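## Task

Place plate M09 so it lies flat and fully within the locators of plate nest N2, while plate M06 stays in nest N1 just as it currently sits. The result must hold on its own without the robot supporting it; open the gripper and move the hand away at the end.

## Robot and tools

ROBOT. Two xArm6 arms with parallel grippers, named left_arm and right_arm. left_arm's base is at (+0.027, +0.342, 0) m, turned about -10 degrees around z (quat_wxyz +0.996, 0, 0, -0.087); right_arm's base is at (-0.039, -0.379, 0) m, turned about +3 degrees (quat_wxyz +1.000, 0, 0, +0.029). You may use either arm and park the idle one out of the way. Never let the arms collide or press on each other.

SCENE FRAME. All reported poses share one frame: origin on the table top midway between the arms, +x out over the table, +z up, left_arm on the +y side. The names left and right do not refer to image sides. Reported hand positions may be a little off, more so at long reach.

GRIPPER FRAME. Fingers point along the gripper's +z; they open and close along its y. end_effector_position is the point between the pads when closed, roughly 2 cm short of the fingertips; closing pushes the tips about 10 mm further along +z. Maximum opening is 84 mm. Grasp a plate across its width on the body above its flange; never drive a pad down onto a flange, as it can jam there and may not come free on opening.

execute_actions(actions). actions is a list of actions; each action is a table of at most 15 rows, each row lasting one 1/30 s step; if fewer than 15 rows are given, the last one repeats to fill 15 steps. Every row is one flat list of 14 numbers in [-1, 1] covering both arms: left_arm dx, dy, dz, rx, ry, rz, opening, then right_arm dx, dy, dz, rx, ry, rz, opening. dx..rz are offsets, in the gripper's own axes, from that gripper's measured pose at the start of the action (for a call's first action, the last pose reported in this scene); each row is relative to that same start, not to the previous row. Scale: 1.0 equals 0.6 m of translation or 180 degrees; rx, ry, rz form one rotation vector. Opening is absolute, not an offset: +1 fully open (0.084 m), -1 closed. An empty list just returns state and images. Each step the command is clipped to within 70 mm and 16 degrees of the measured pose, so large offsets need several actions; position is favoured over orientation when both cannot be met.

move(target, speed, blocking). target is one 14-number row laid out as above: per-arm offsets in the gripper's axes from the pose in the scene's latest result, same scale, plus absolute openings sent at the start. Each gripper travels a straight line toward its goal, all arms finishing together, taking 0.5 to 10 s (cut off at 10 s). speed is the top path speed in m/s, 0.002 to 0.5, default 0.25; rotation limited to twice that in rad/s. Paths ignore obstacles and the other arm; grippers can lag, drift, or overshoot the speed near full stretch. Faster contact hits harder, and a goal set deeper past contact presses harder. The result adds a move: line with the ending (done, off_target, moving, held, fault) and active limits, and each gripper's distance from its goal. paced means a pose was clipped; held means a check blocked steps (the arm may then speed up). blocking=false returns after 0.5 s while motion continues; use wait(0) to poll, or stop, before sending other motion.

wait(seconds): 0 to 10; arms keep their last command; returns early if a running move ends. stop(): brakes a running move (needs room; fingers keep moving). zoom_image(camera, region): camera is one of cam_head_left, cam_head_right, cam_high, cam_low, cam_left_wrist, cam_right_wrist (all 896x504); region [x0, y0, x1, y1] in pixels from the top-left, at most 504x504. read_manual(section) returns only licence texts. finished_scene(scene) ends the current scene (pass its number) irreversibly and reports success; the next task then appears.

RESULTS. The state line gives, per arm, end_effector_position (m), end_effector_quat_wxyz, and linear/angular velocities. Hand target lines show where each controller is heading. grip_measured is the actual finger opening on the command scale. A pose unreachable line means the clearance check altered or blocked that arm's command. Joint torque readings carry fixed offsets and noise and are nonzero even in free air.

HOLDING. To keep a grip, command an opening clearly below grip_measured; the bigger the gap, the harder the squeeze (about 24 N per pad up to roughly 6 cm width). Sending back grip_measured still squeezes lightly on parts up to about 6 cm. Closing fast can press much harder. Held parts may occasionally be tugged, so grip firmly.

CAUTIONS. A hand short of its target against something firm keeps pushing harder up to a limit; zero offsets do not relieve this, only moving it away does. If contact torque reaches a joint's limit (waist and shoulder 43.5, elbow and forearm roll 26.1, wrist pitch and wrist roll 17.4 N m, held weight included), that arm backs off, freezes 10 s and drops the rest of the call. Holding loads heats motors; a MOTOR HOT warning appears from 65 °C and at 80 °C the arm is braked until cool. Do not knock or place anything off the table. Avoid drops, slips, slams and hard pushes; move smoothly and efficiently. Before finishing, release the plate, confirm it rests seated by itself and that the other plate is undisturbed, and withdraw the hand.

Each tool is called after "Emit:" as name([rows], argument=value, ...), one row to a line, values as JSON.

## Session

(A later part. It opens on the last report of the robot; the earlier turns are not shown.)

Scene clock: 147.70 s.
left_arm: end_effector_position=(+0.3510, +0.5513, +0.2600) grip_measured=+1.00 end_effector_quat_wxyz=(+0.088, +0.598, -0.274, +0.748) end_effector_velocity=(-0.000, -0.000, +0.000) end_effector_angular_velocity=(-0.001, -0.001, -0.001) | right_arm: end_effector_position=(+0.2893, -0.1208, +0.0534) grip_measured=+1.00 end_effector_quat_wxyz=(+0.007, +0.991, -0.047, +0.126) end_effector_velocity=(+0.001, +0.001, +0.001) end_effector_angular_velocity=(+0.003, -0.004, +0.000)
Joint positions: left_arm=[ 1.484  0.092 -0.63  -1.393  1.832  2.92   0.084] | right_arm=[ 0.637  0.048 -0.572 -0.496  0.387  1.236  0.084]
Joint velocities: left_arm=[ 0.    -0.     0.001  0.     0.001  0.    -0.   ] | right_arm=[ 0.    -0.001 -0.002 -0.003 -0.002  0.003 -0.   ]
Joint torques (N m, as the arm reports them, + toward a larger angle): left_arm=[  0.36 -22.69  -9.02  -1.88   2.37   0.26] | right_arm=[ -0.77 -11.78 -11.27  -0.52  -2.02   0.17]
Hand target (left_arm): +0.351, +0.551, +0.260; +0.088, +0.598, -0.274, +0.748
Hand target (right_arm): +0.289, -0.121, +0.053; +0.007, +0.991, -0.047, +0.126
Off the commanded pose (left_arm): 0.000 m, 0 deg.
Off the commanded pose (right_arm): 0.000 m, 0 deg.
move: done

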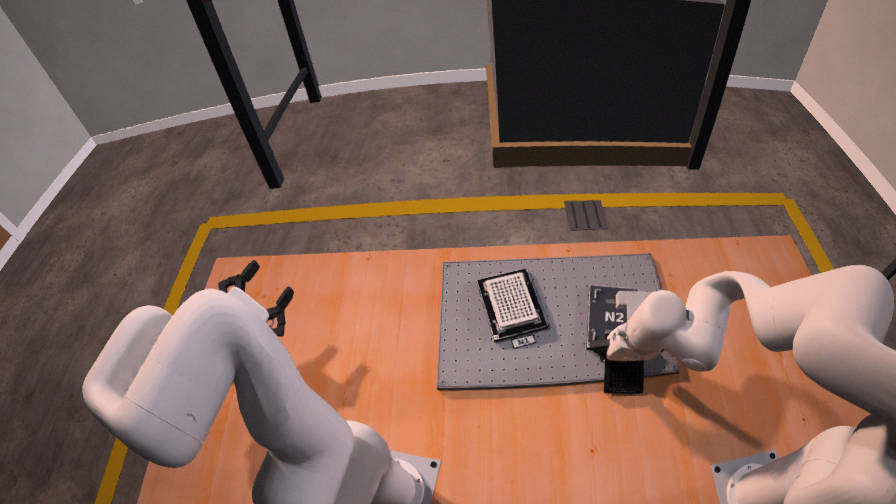

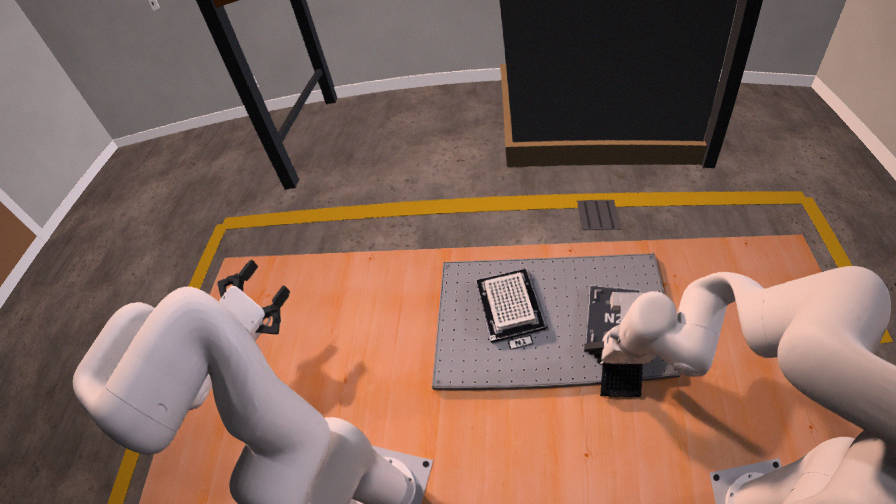

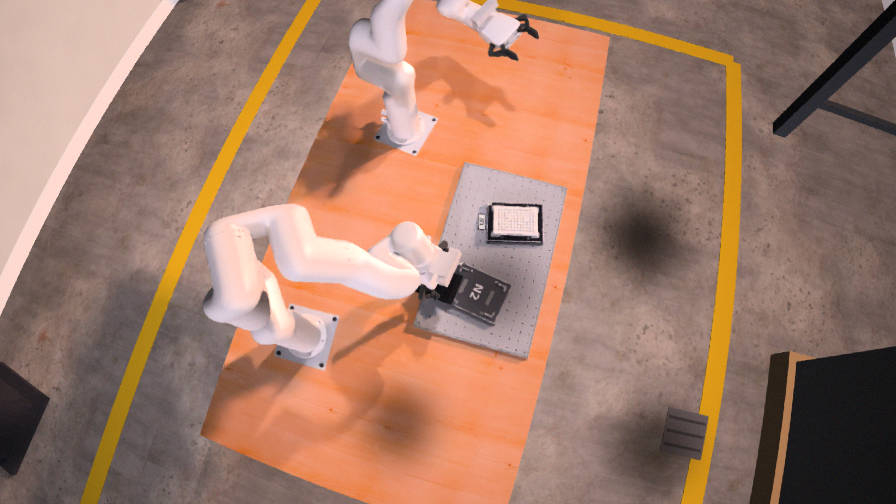

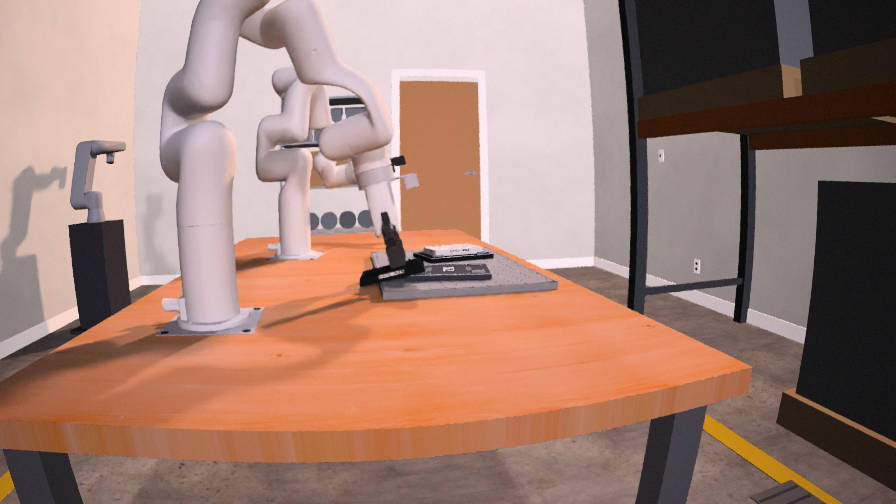

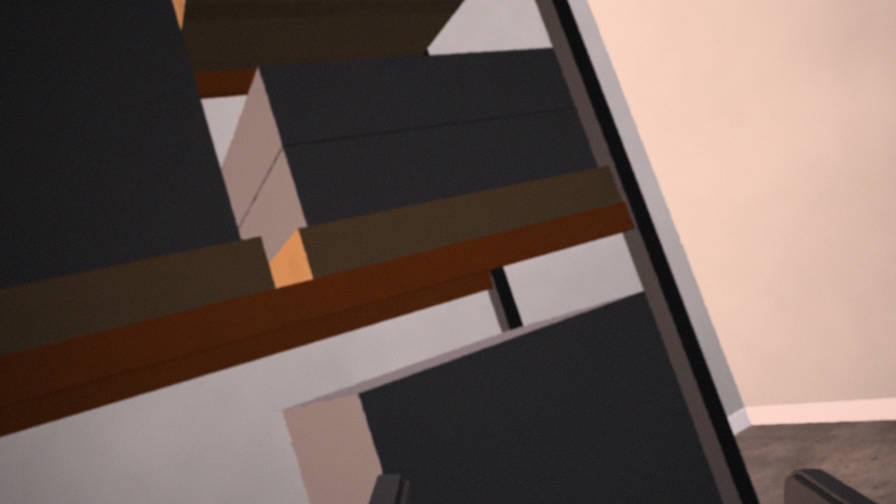

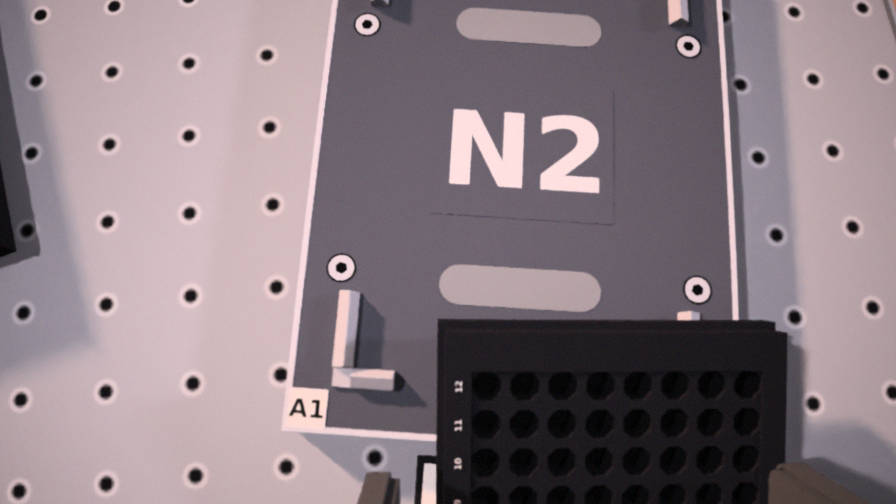

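Emit:
move(target=[0,0,0,0,0,0,1,0,0,-0.015,0,0,0,1], speed=0.03)

Emit:
move(target=[0,0,0,0,0,0,1,-0.017,0.013,0,0,0,0,1], speed=0.03)

Emit:
move(target=[0,0,0,0,0,0,1,0,0,0.035,0,0,0,1], speed=0.015)

Emit:
zoom_image(camera="cam_low", region=[330,190,490,310])

Scene clock: 155.33 s.
left_arm: end_effector_position=(+0.3510, +0.5513, +0.2600) grip_measured=+1.00 end_effector_quat_wxyz=(+0.088, +0.598, -0.274, +0.748) end_effector_velocity=(+0.000, +0.000, -0.000) end_effector_angular_velocity=(-0.002, +0.001, +0.000) | right_arm: end_effector_position=(+0.2870, -0.1206, +0.0621) grip_measured=+1.00 end_effector_quat_wxyz=(+0.007, +0.991, -0.047, +0.126) end_effector_velocity=(-0.001, -0.001, -0.001) end_effector_angular_velocity=(-0.004, +0.004, +0.002)
Joint positions: left_arm=[ 1.484  0.092 -0.63  -1.393  1.832  2.92   0.084] | right_arm=[ 0.647  0.017 -0.567 -0.469  0.413  1.216  0.084]
Joint velocities: left_arm=[-0.    -0.     0.    -0.001 -0.001 -0.002  0.   ] | right_arm=[-0.     0.001  0.002  0.001  0.002 -0.003 -0.   ]
Joint torques (N m, as the arm reports them, + toward a larger angle): left_arm=[  0.62 -22.69  -9.1   -1.92   2.19   0.21] | right_arm=[  0.07 -11.45 -11.63  -0.58  -2.1    0.12]
Hand target (left_arm): +0.351, +0.551, +0.260; +0.088, +0.598, -0.274, +0.748
Hand target (right_arm): +0.287, -0.121, +0.062; +0.007, +0.991, -0.047, +0.126
Off the commanded pose (left_arm): 0.000 m, 0 deg.
Off the commanded pose (right_arm): 0.000 m, 0 deg.
move: done

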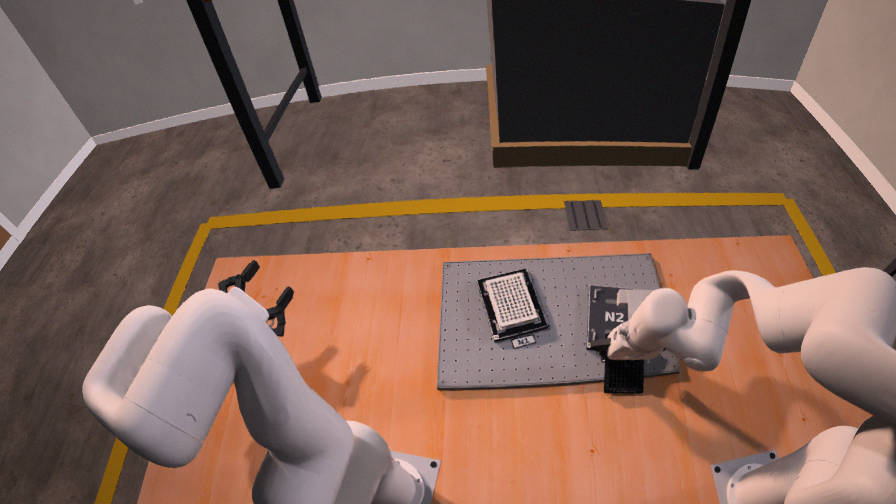

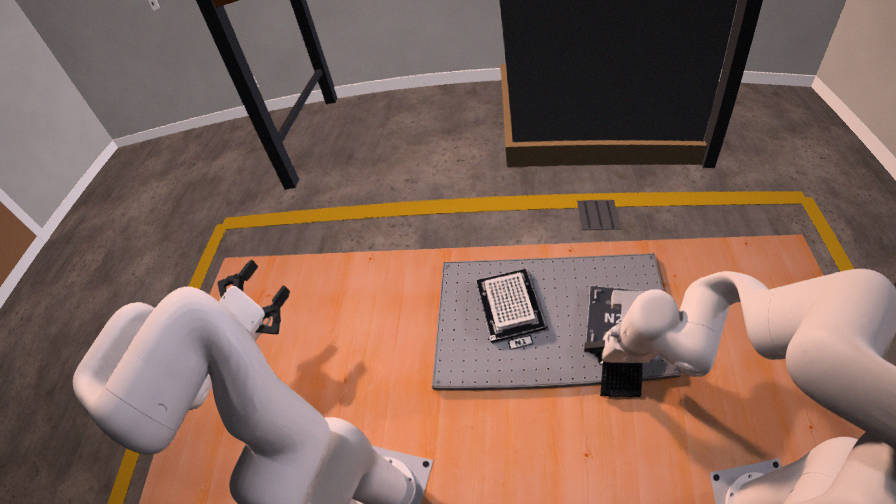

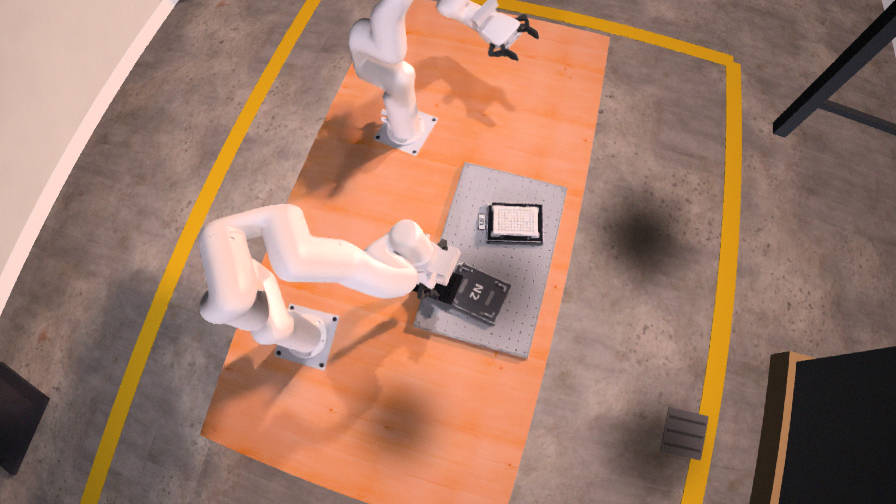

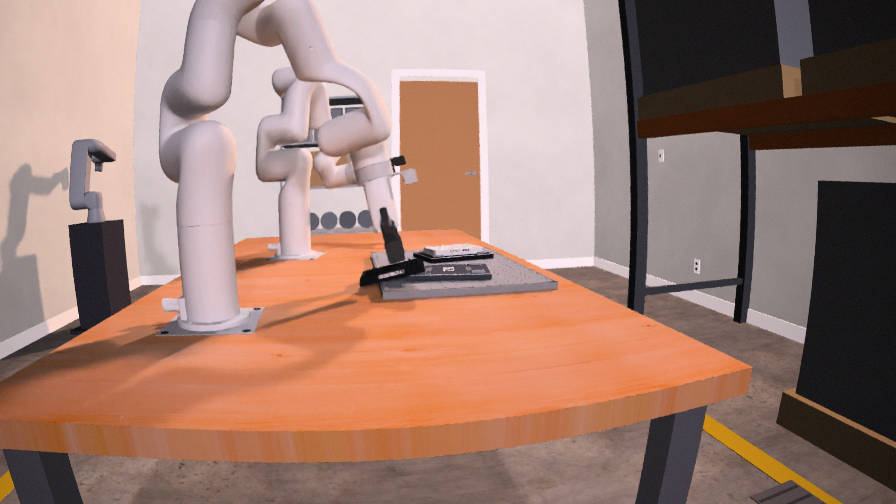

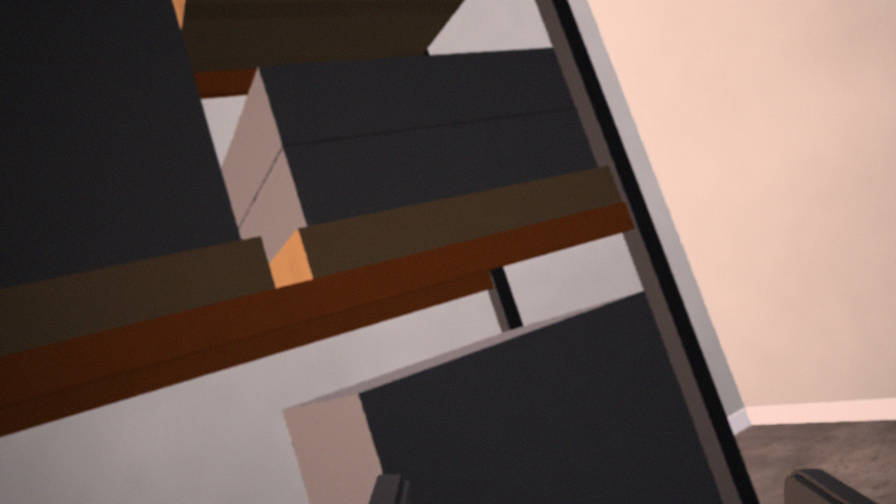

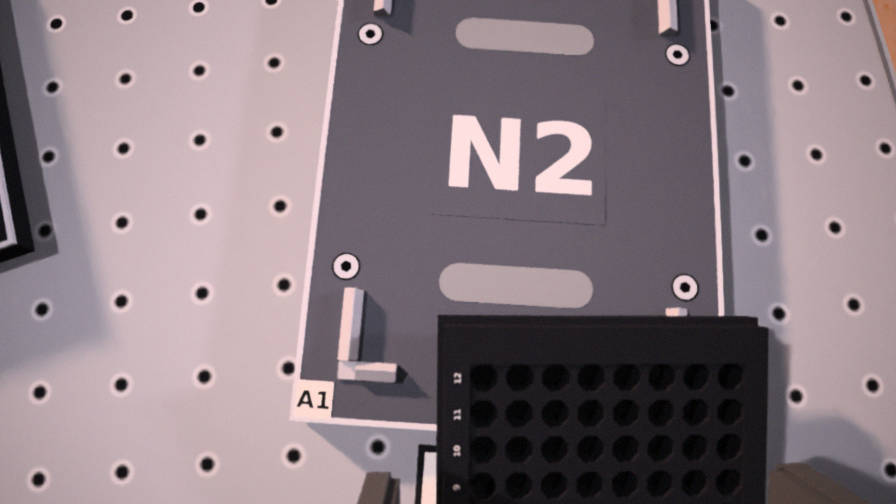

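Scene clock: 156.07 s.
left_arm: end_effector_position=(+0.3510, +0.5513, +0.2600) grip_measured=+1.00 end_effector_quat_wxyz=(+0.088, +0.598, -0.274, +0.748) end_effector_velocity=(-0.001, -0.001, -0.000) end_effector_angular_velocity=(-0.004, +0.001, -0.002) | right_arm: end_effector_position=(+0.2765, -0.1274, +0.0596) grip_measured=+1.00 end_effector_quat_wxyz=(+0.007, +0.991, -0.047, +0.126) end_effector_velocity=(+0.000, +0.000, +0.000) end_effector_angular_velocity=(+0.002, -0.001, -0.002)
Joint positions: left_arm=[ 1.484  0.092 -0.63  -1.393  1.832  2.92   0.084] | right_arm=[ 0.648 -0.011 -0.523 -0.485  0.399  1.235  0.084]
Joint velocities: left_arm=[ 0.001  0.     0.003  0.002  0.002 -0.001 -0.   ] | right_arm=[-0.    -0.001  0.    -0.001 -0.001  0.003  0.   ]
Joint torques (N m, as the arm reports them, + toward a larger angle): left_arm=[  0.2  -23.16  -9.39  -1.89   2.27   0.52] | right_arm=[ -0.64 -10.78 -11.18  -0.53  -2.03   0.03]
Hand target (left_arm): +0.351, +0.551, +0.260; +0.088, +0.598, -0.274, +0.748
Hand target (right_arm): +0.276, -0.127, +0.060; +0.007, +0.991, -0.047, +0.126
Off the commanded pose (left_arm): 0.000 m, 0 deg.
Off the commanded pose (right_arm): 0.000 m, 0 deg.
move: done

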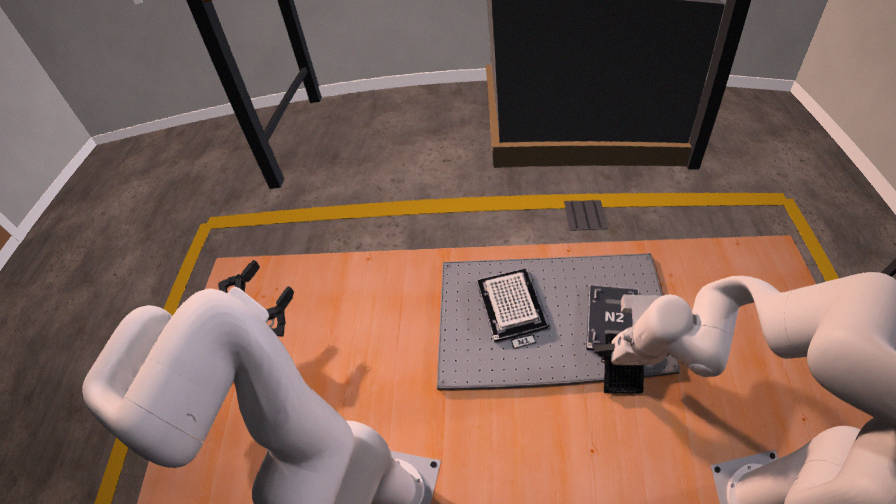

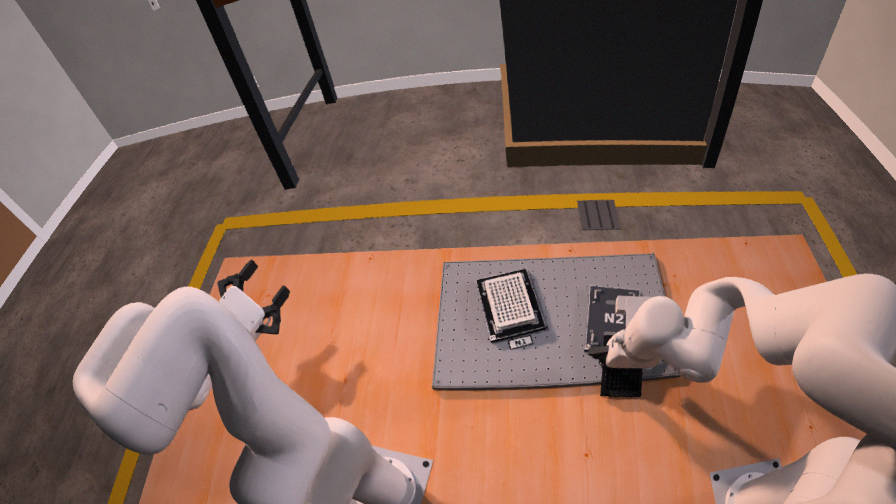

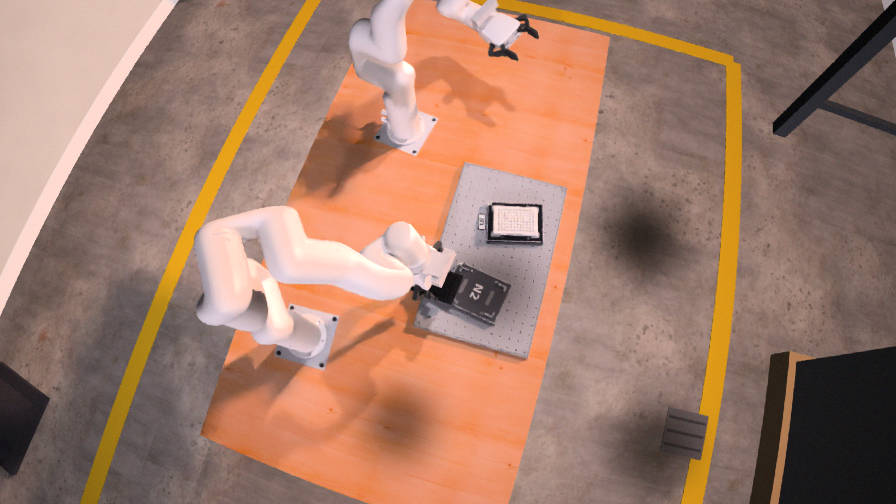

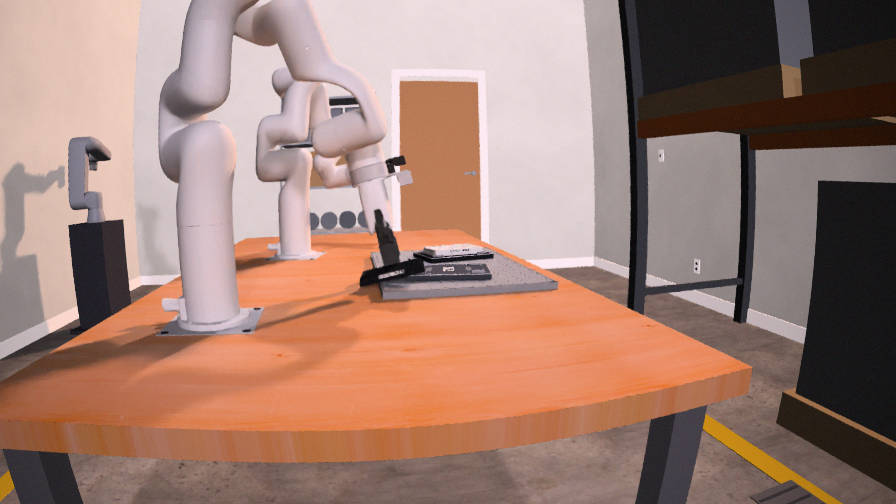

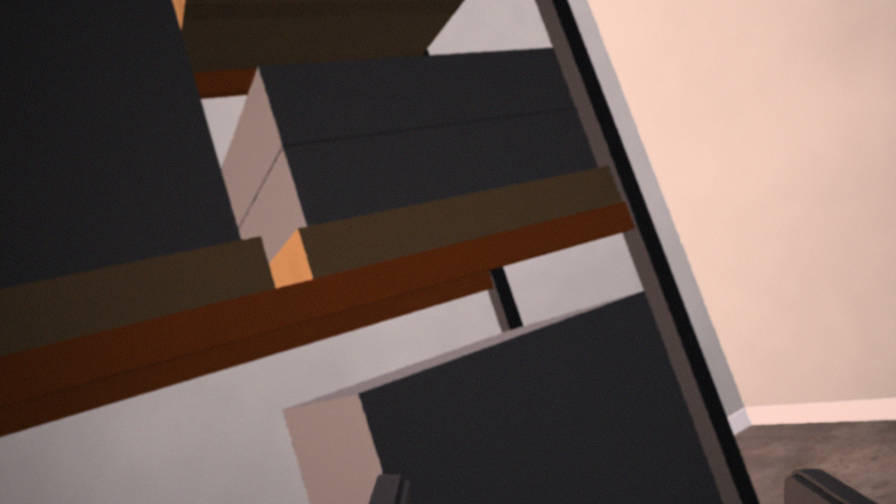

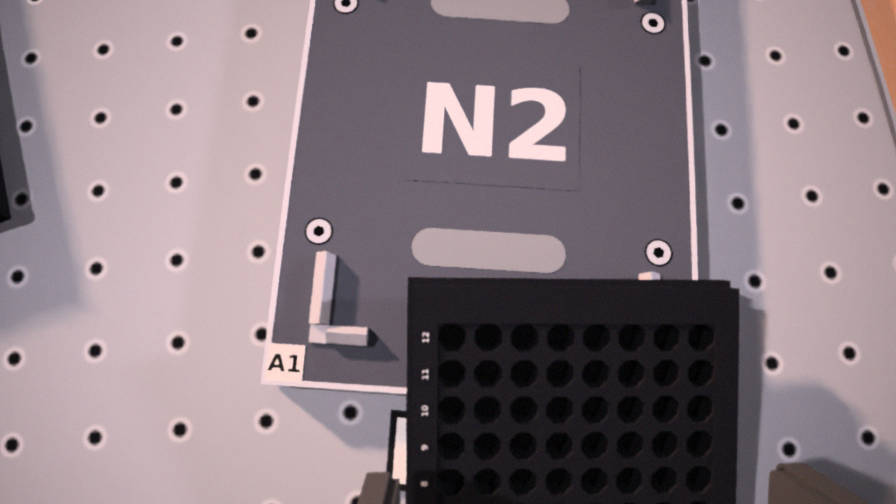

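Scene clock: 157.70 s.
left_arm: end_effector_position=(+0.3510, +0.5513, +0.2600) grip_measured=+1.00 end_effector_quat_wxyz=(+0.088, +0.598, -0.274, +0.748) end_effector_velocity=(-0.000, +0.000, -0.000) end_effector_angular_velocity=(-0.003, +0.000, +0.002) | right_arm: end_effector_position=(+0.2817, -0.1280, +0.0392) grip_measured=+1.00 end_effector_quat_wxyz=(+0.007, +0.991, -0.047, +0.126) end_effector_velocity=(+0.001, +0.001, +0.001) end_effector_angular_velocity=(+0.003, -0.004, -0.001)
Joint positions: left_arm=[ 1.484  0.092 -0.63  -1.393  1.832  2.92   0.084] | right_arm=[ 0.622  0.066 -0.538 -0.56   0.339  1.292  0.084]
Joint velocities: left_arm=[ 0.001 -0.     0.002 -0.002  0.    -0.002 -0.   ] | right_arm=[-0.001  0.    -0.002 -0.004 -0.002  0.005  0.   ]
Joint torques (N m, as the arm reports them, + toward a larger angle): left_arm=[  0.38 -23.53  -9.13  -1.78   2.18   0.09] | right_arm=[  0.28 -11.14 -10.83  -0.37  -1.92   0.34]
Hand target (left_arm): +0.351, +0.551, +0.260; +0.088, +0.598, -0.274, +0.748
Hand target (right_arm): +0.282, -0.128, +0.039; +0.007, +0.991, -0.047, +0.126
Off the commanded pose (left_arm): 0.000 m, 0 deg.
Off the commanded pose (right_arm): 0.000 m, 0 deg.
move: done

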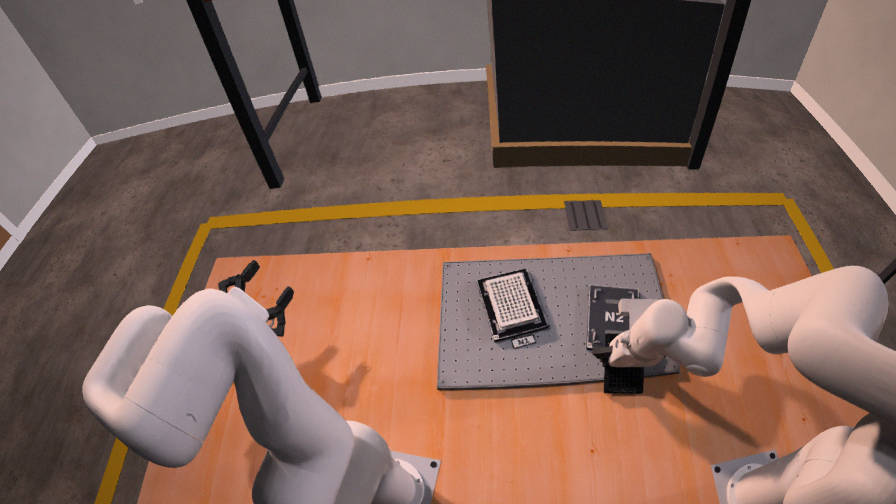

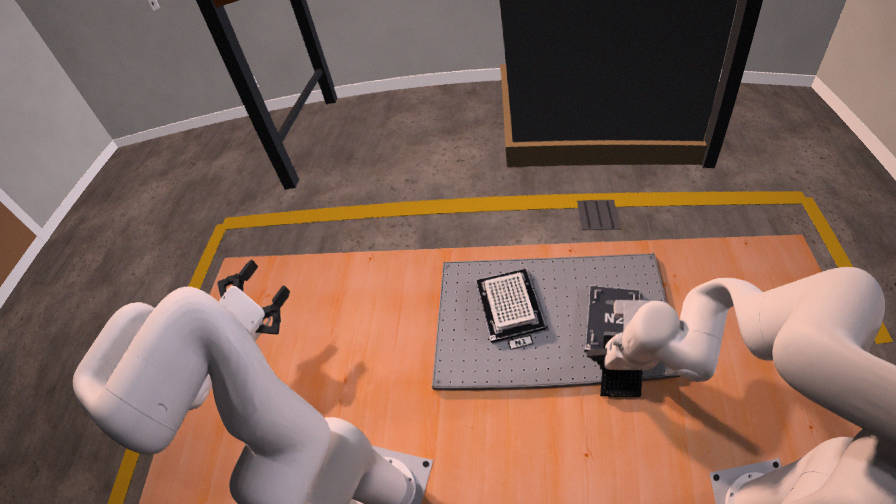

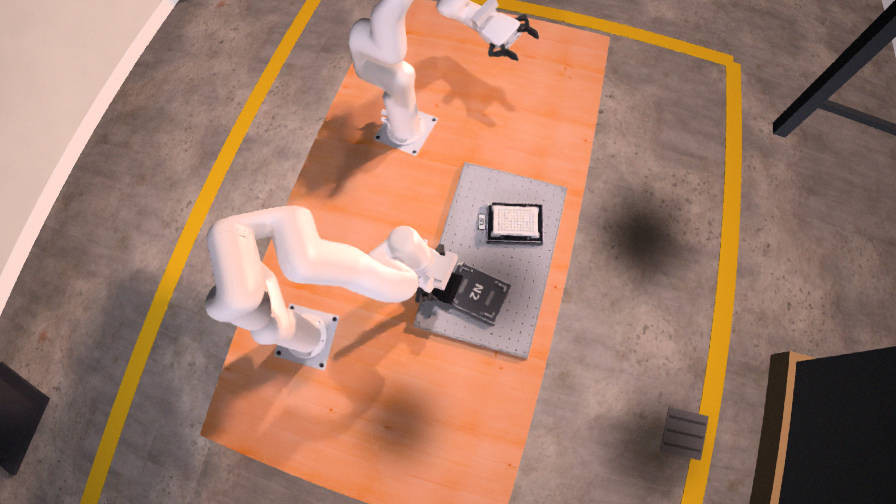

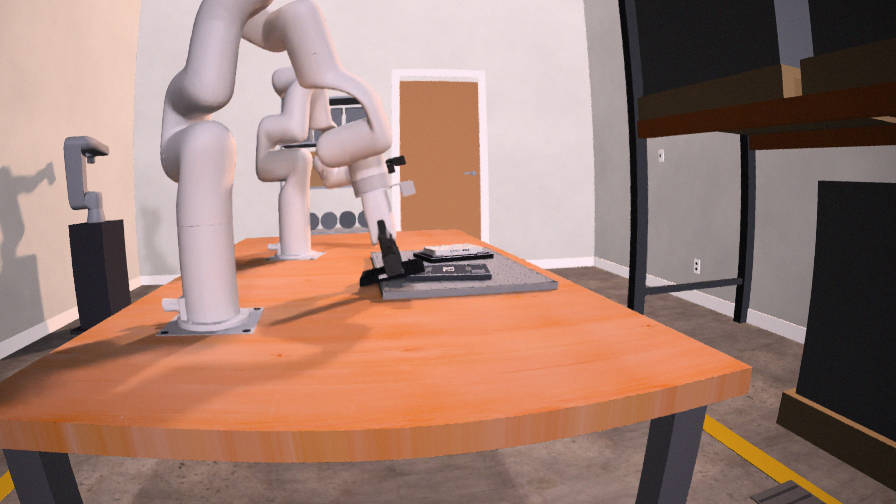

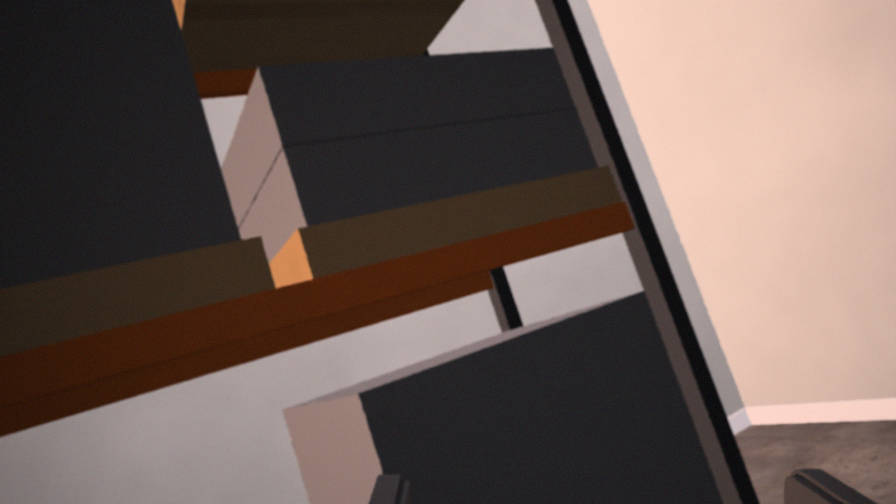

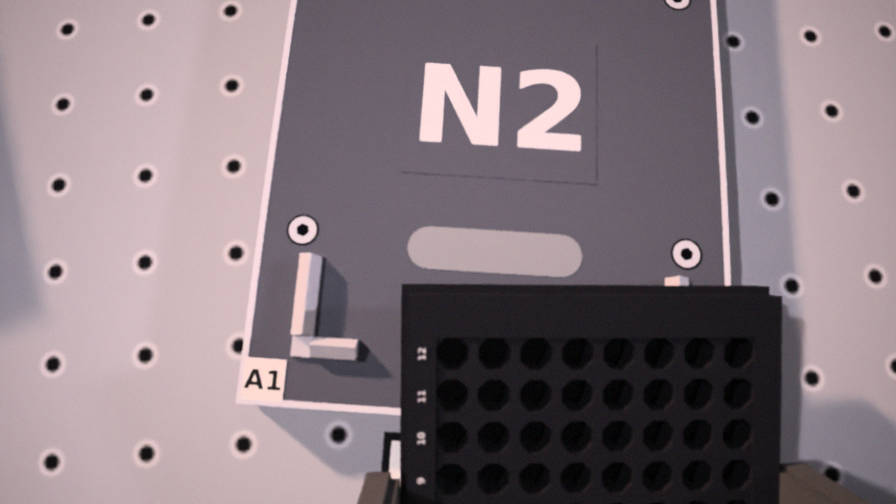

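Region (330, 190, 490, 310) of cam_low's 896x504 image, scaled by 3.150, with more detail than that image has; it fills the top 378 rows of this view, and the rest is white.

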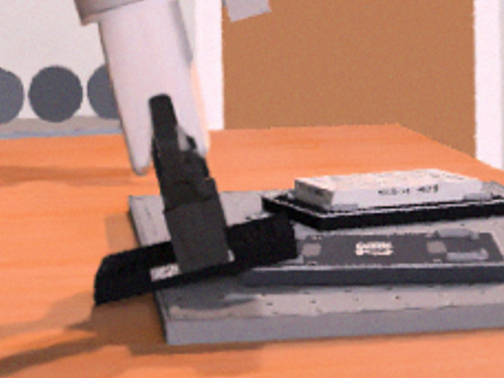

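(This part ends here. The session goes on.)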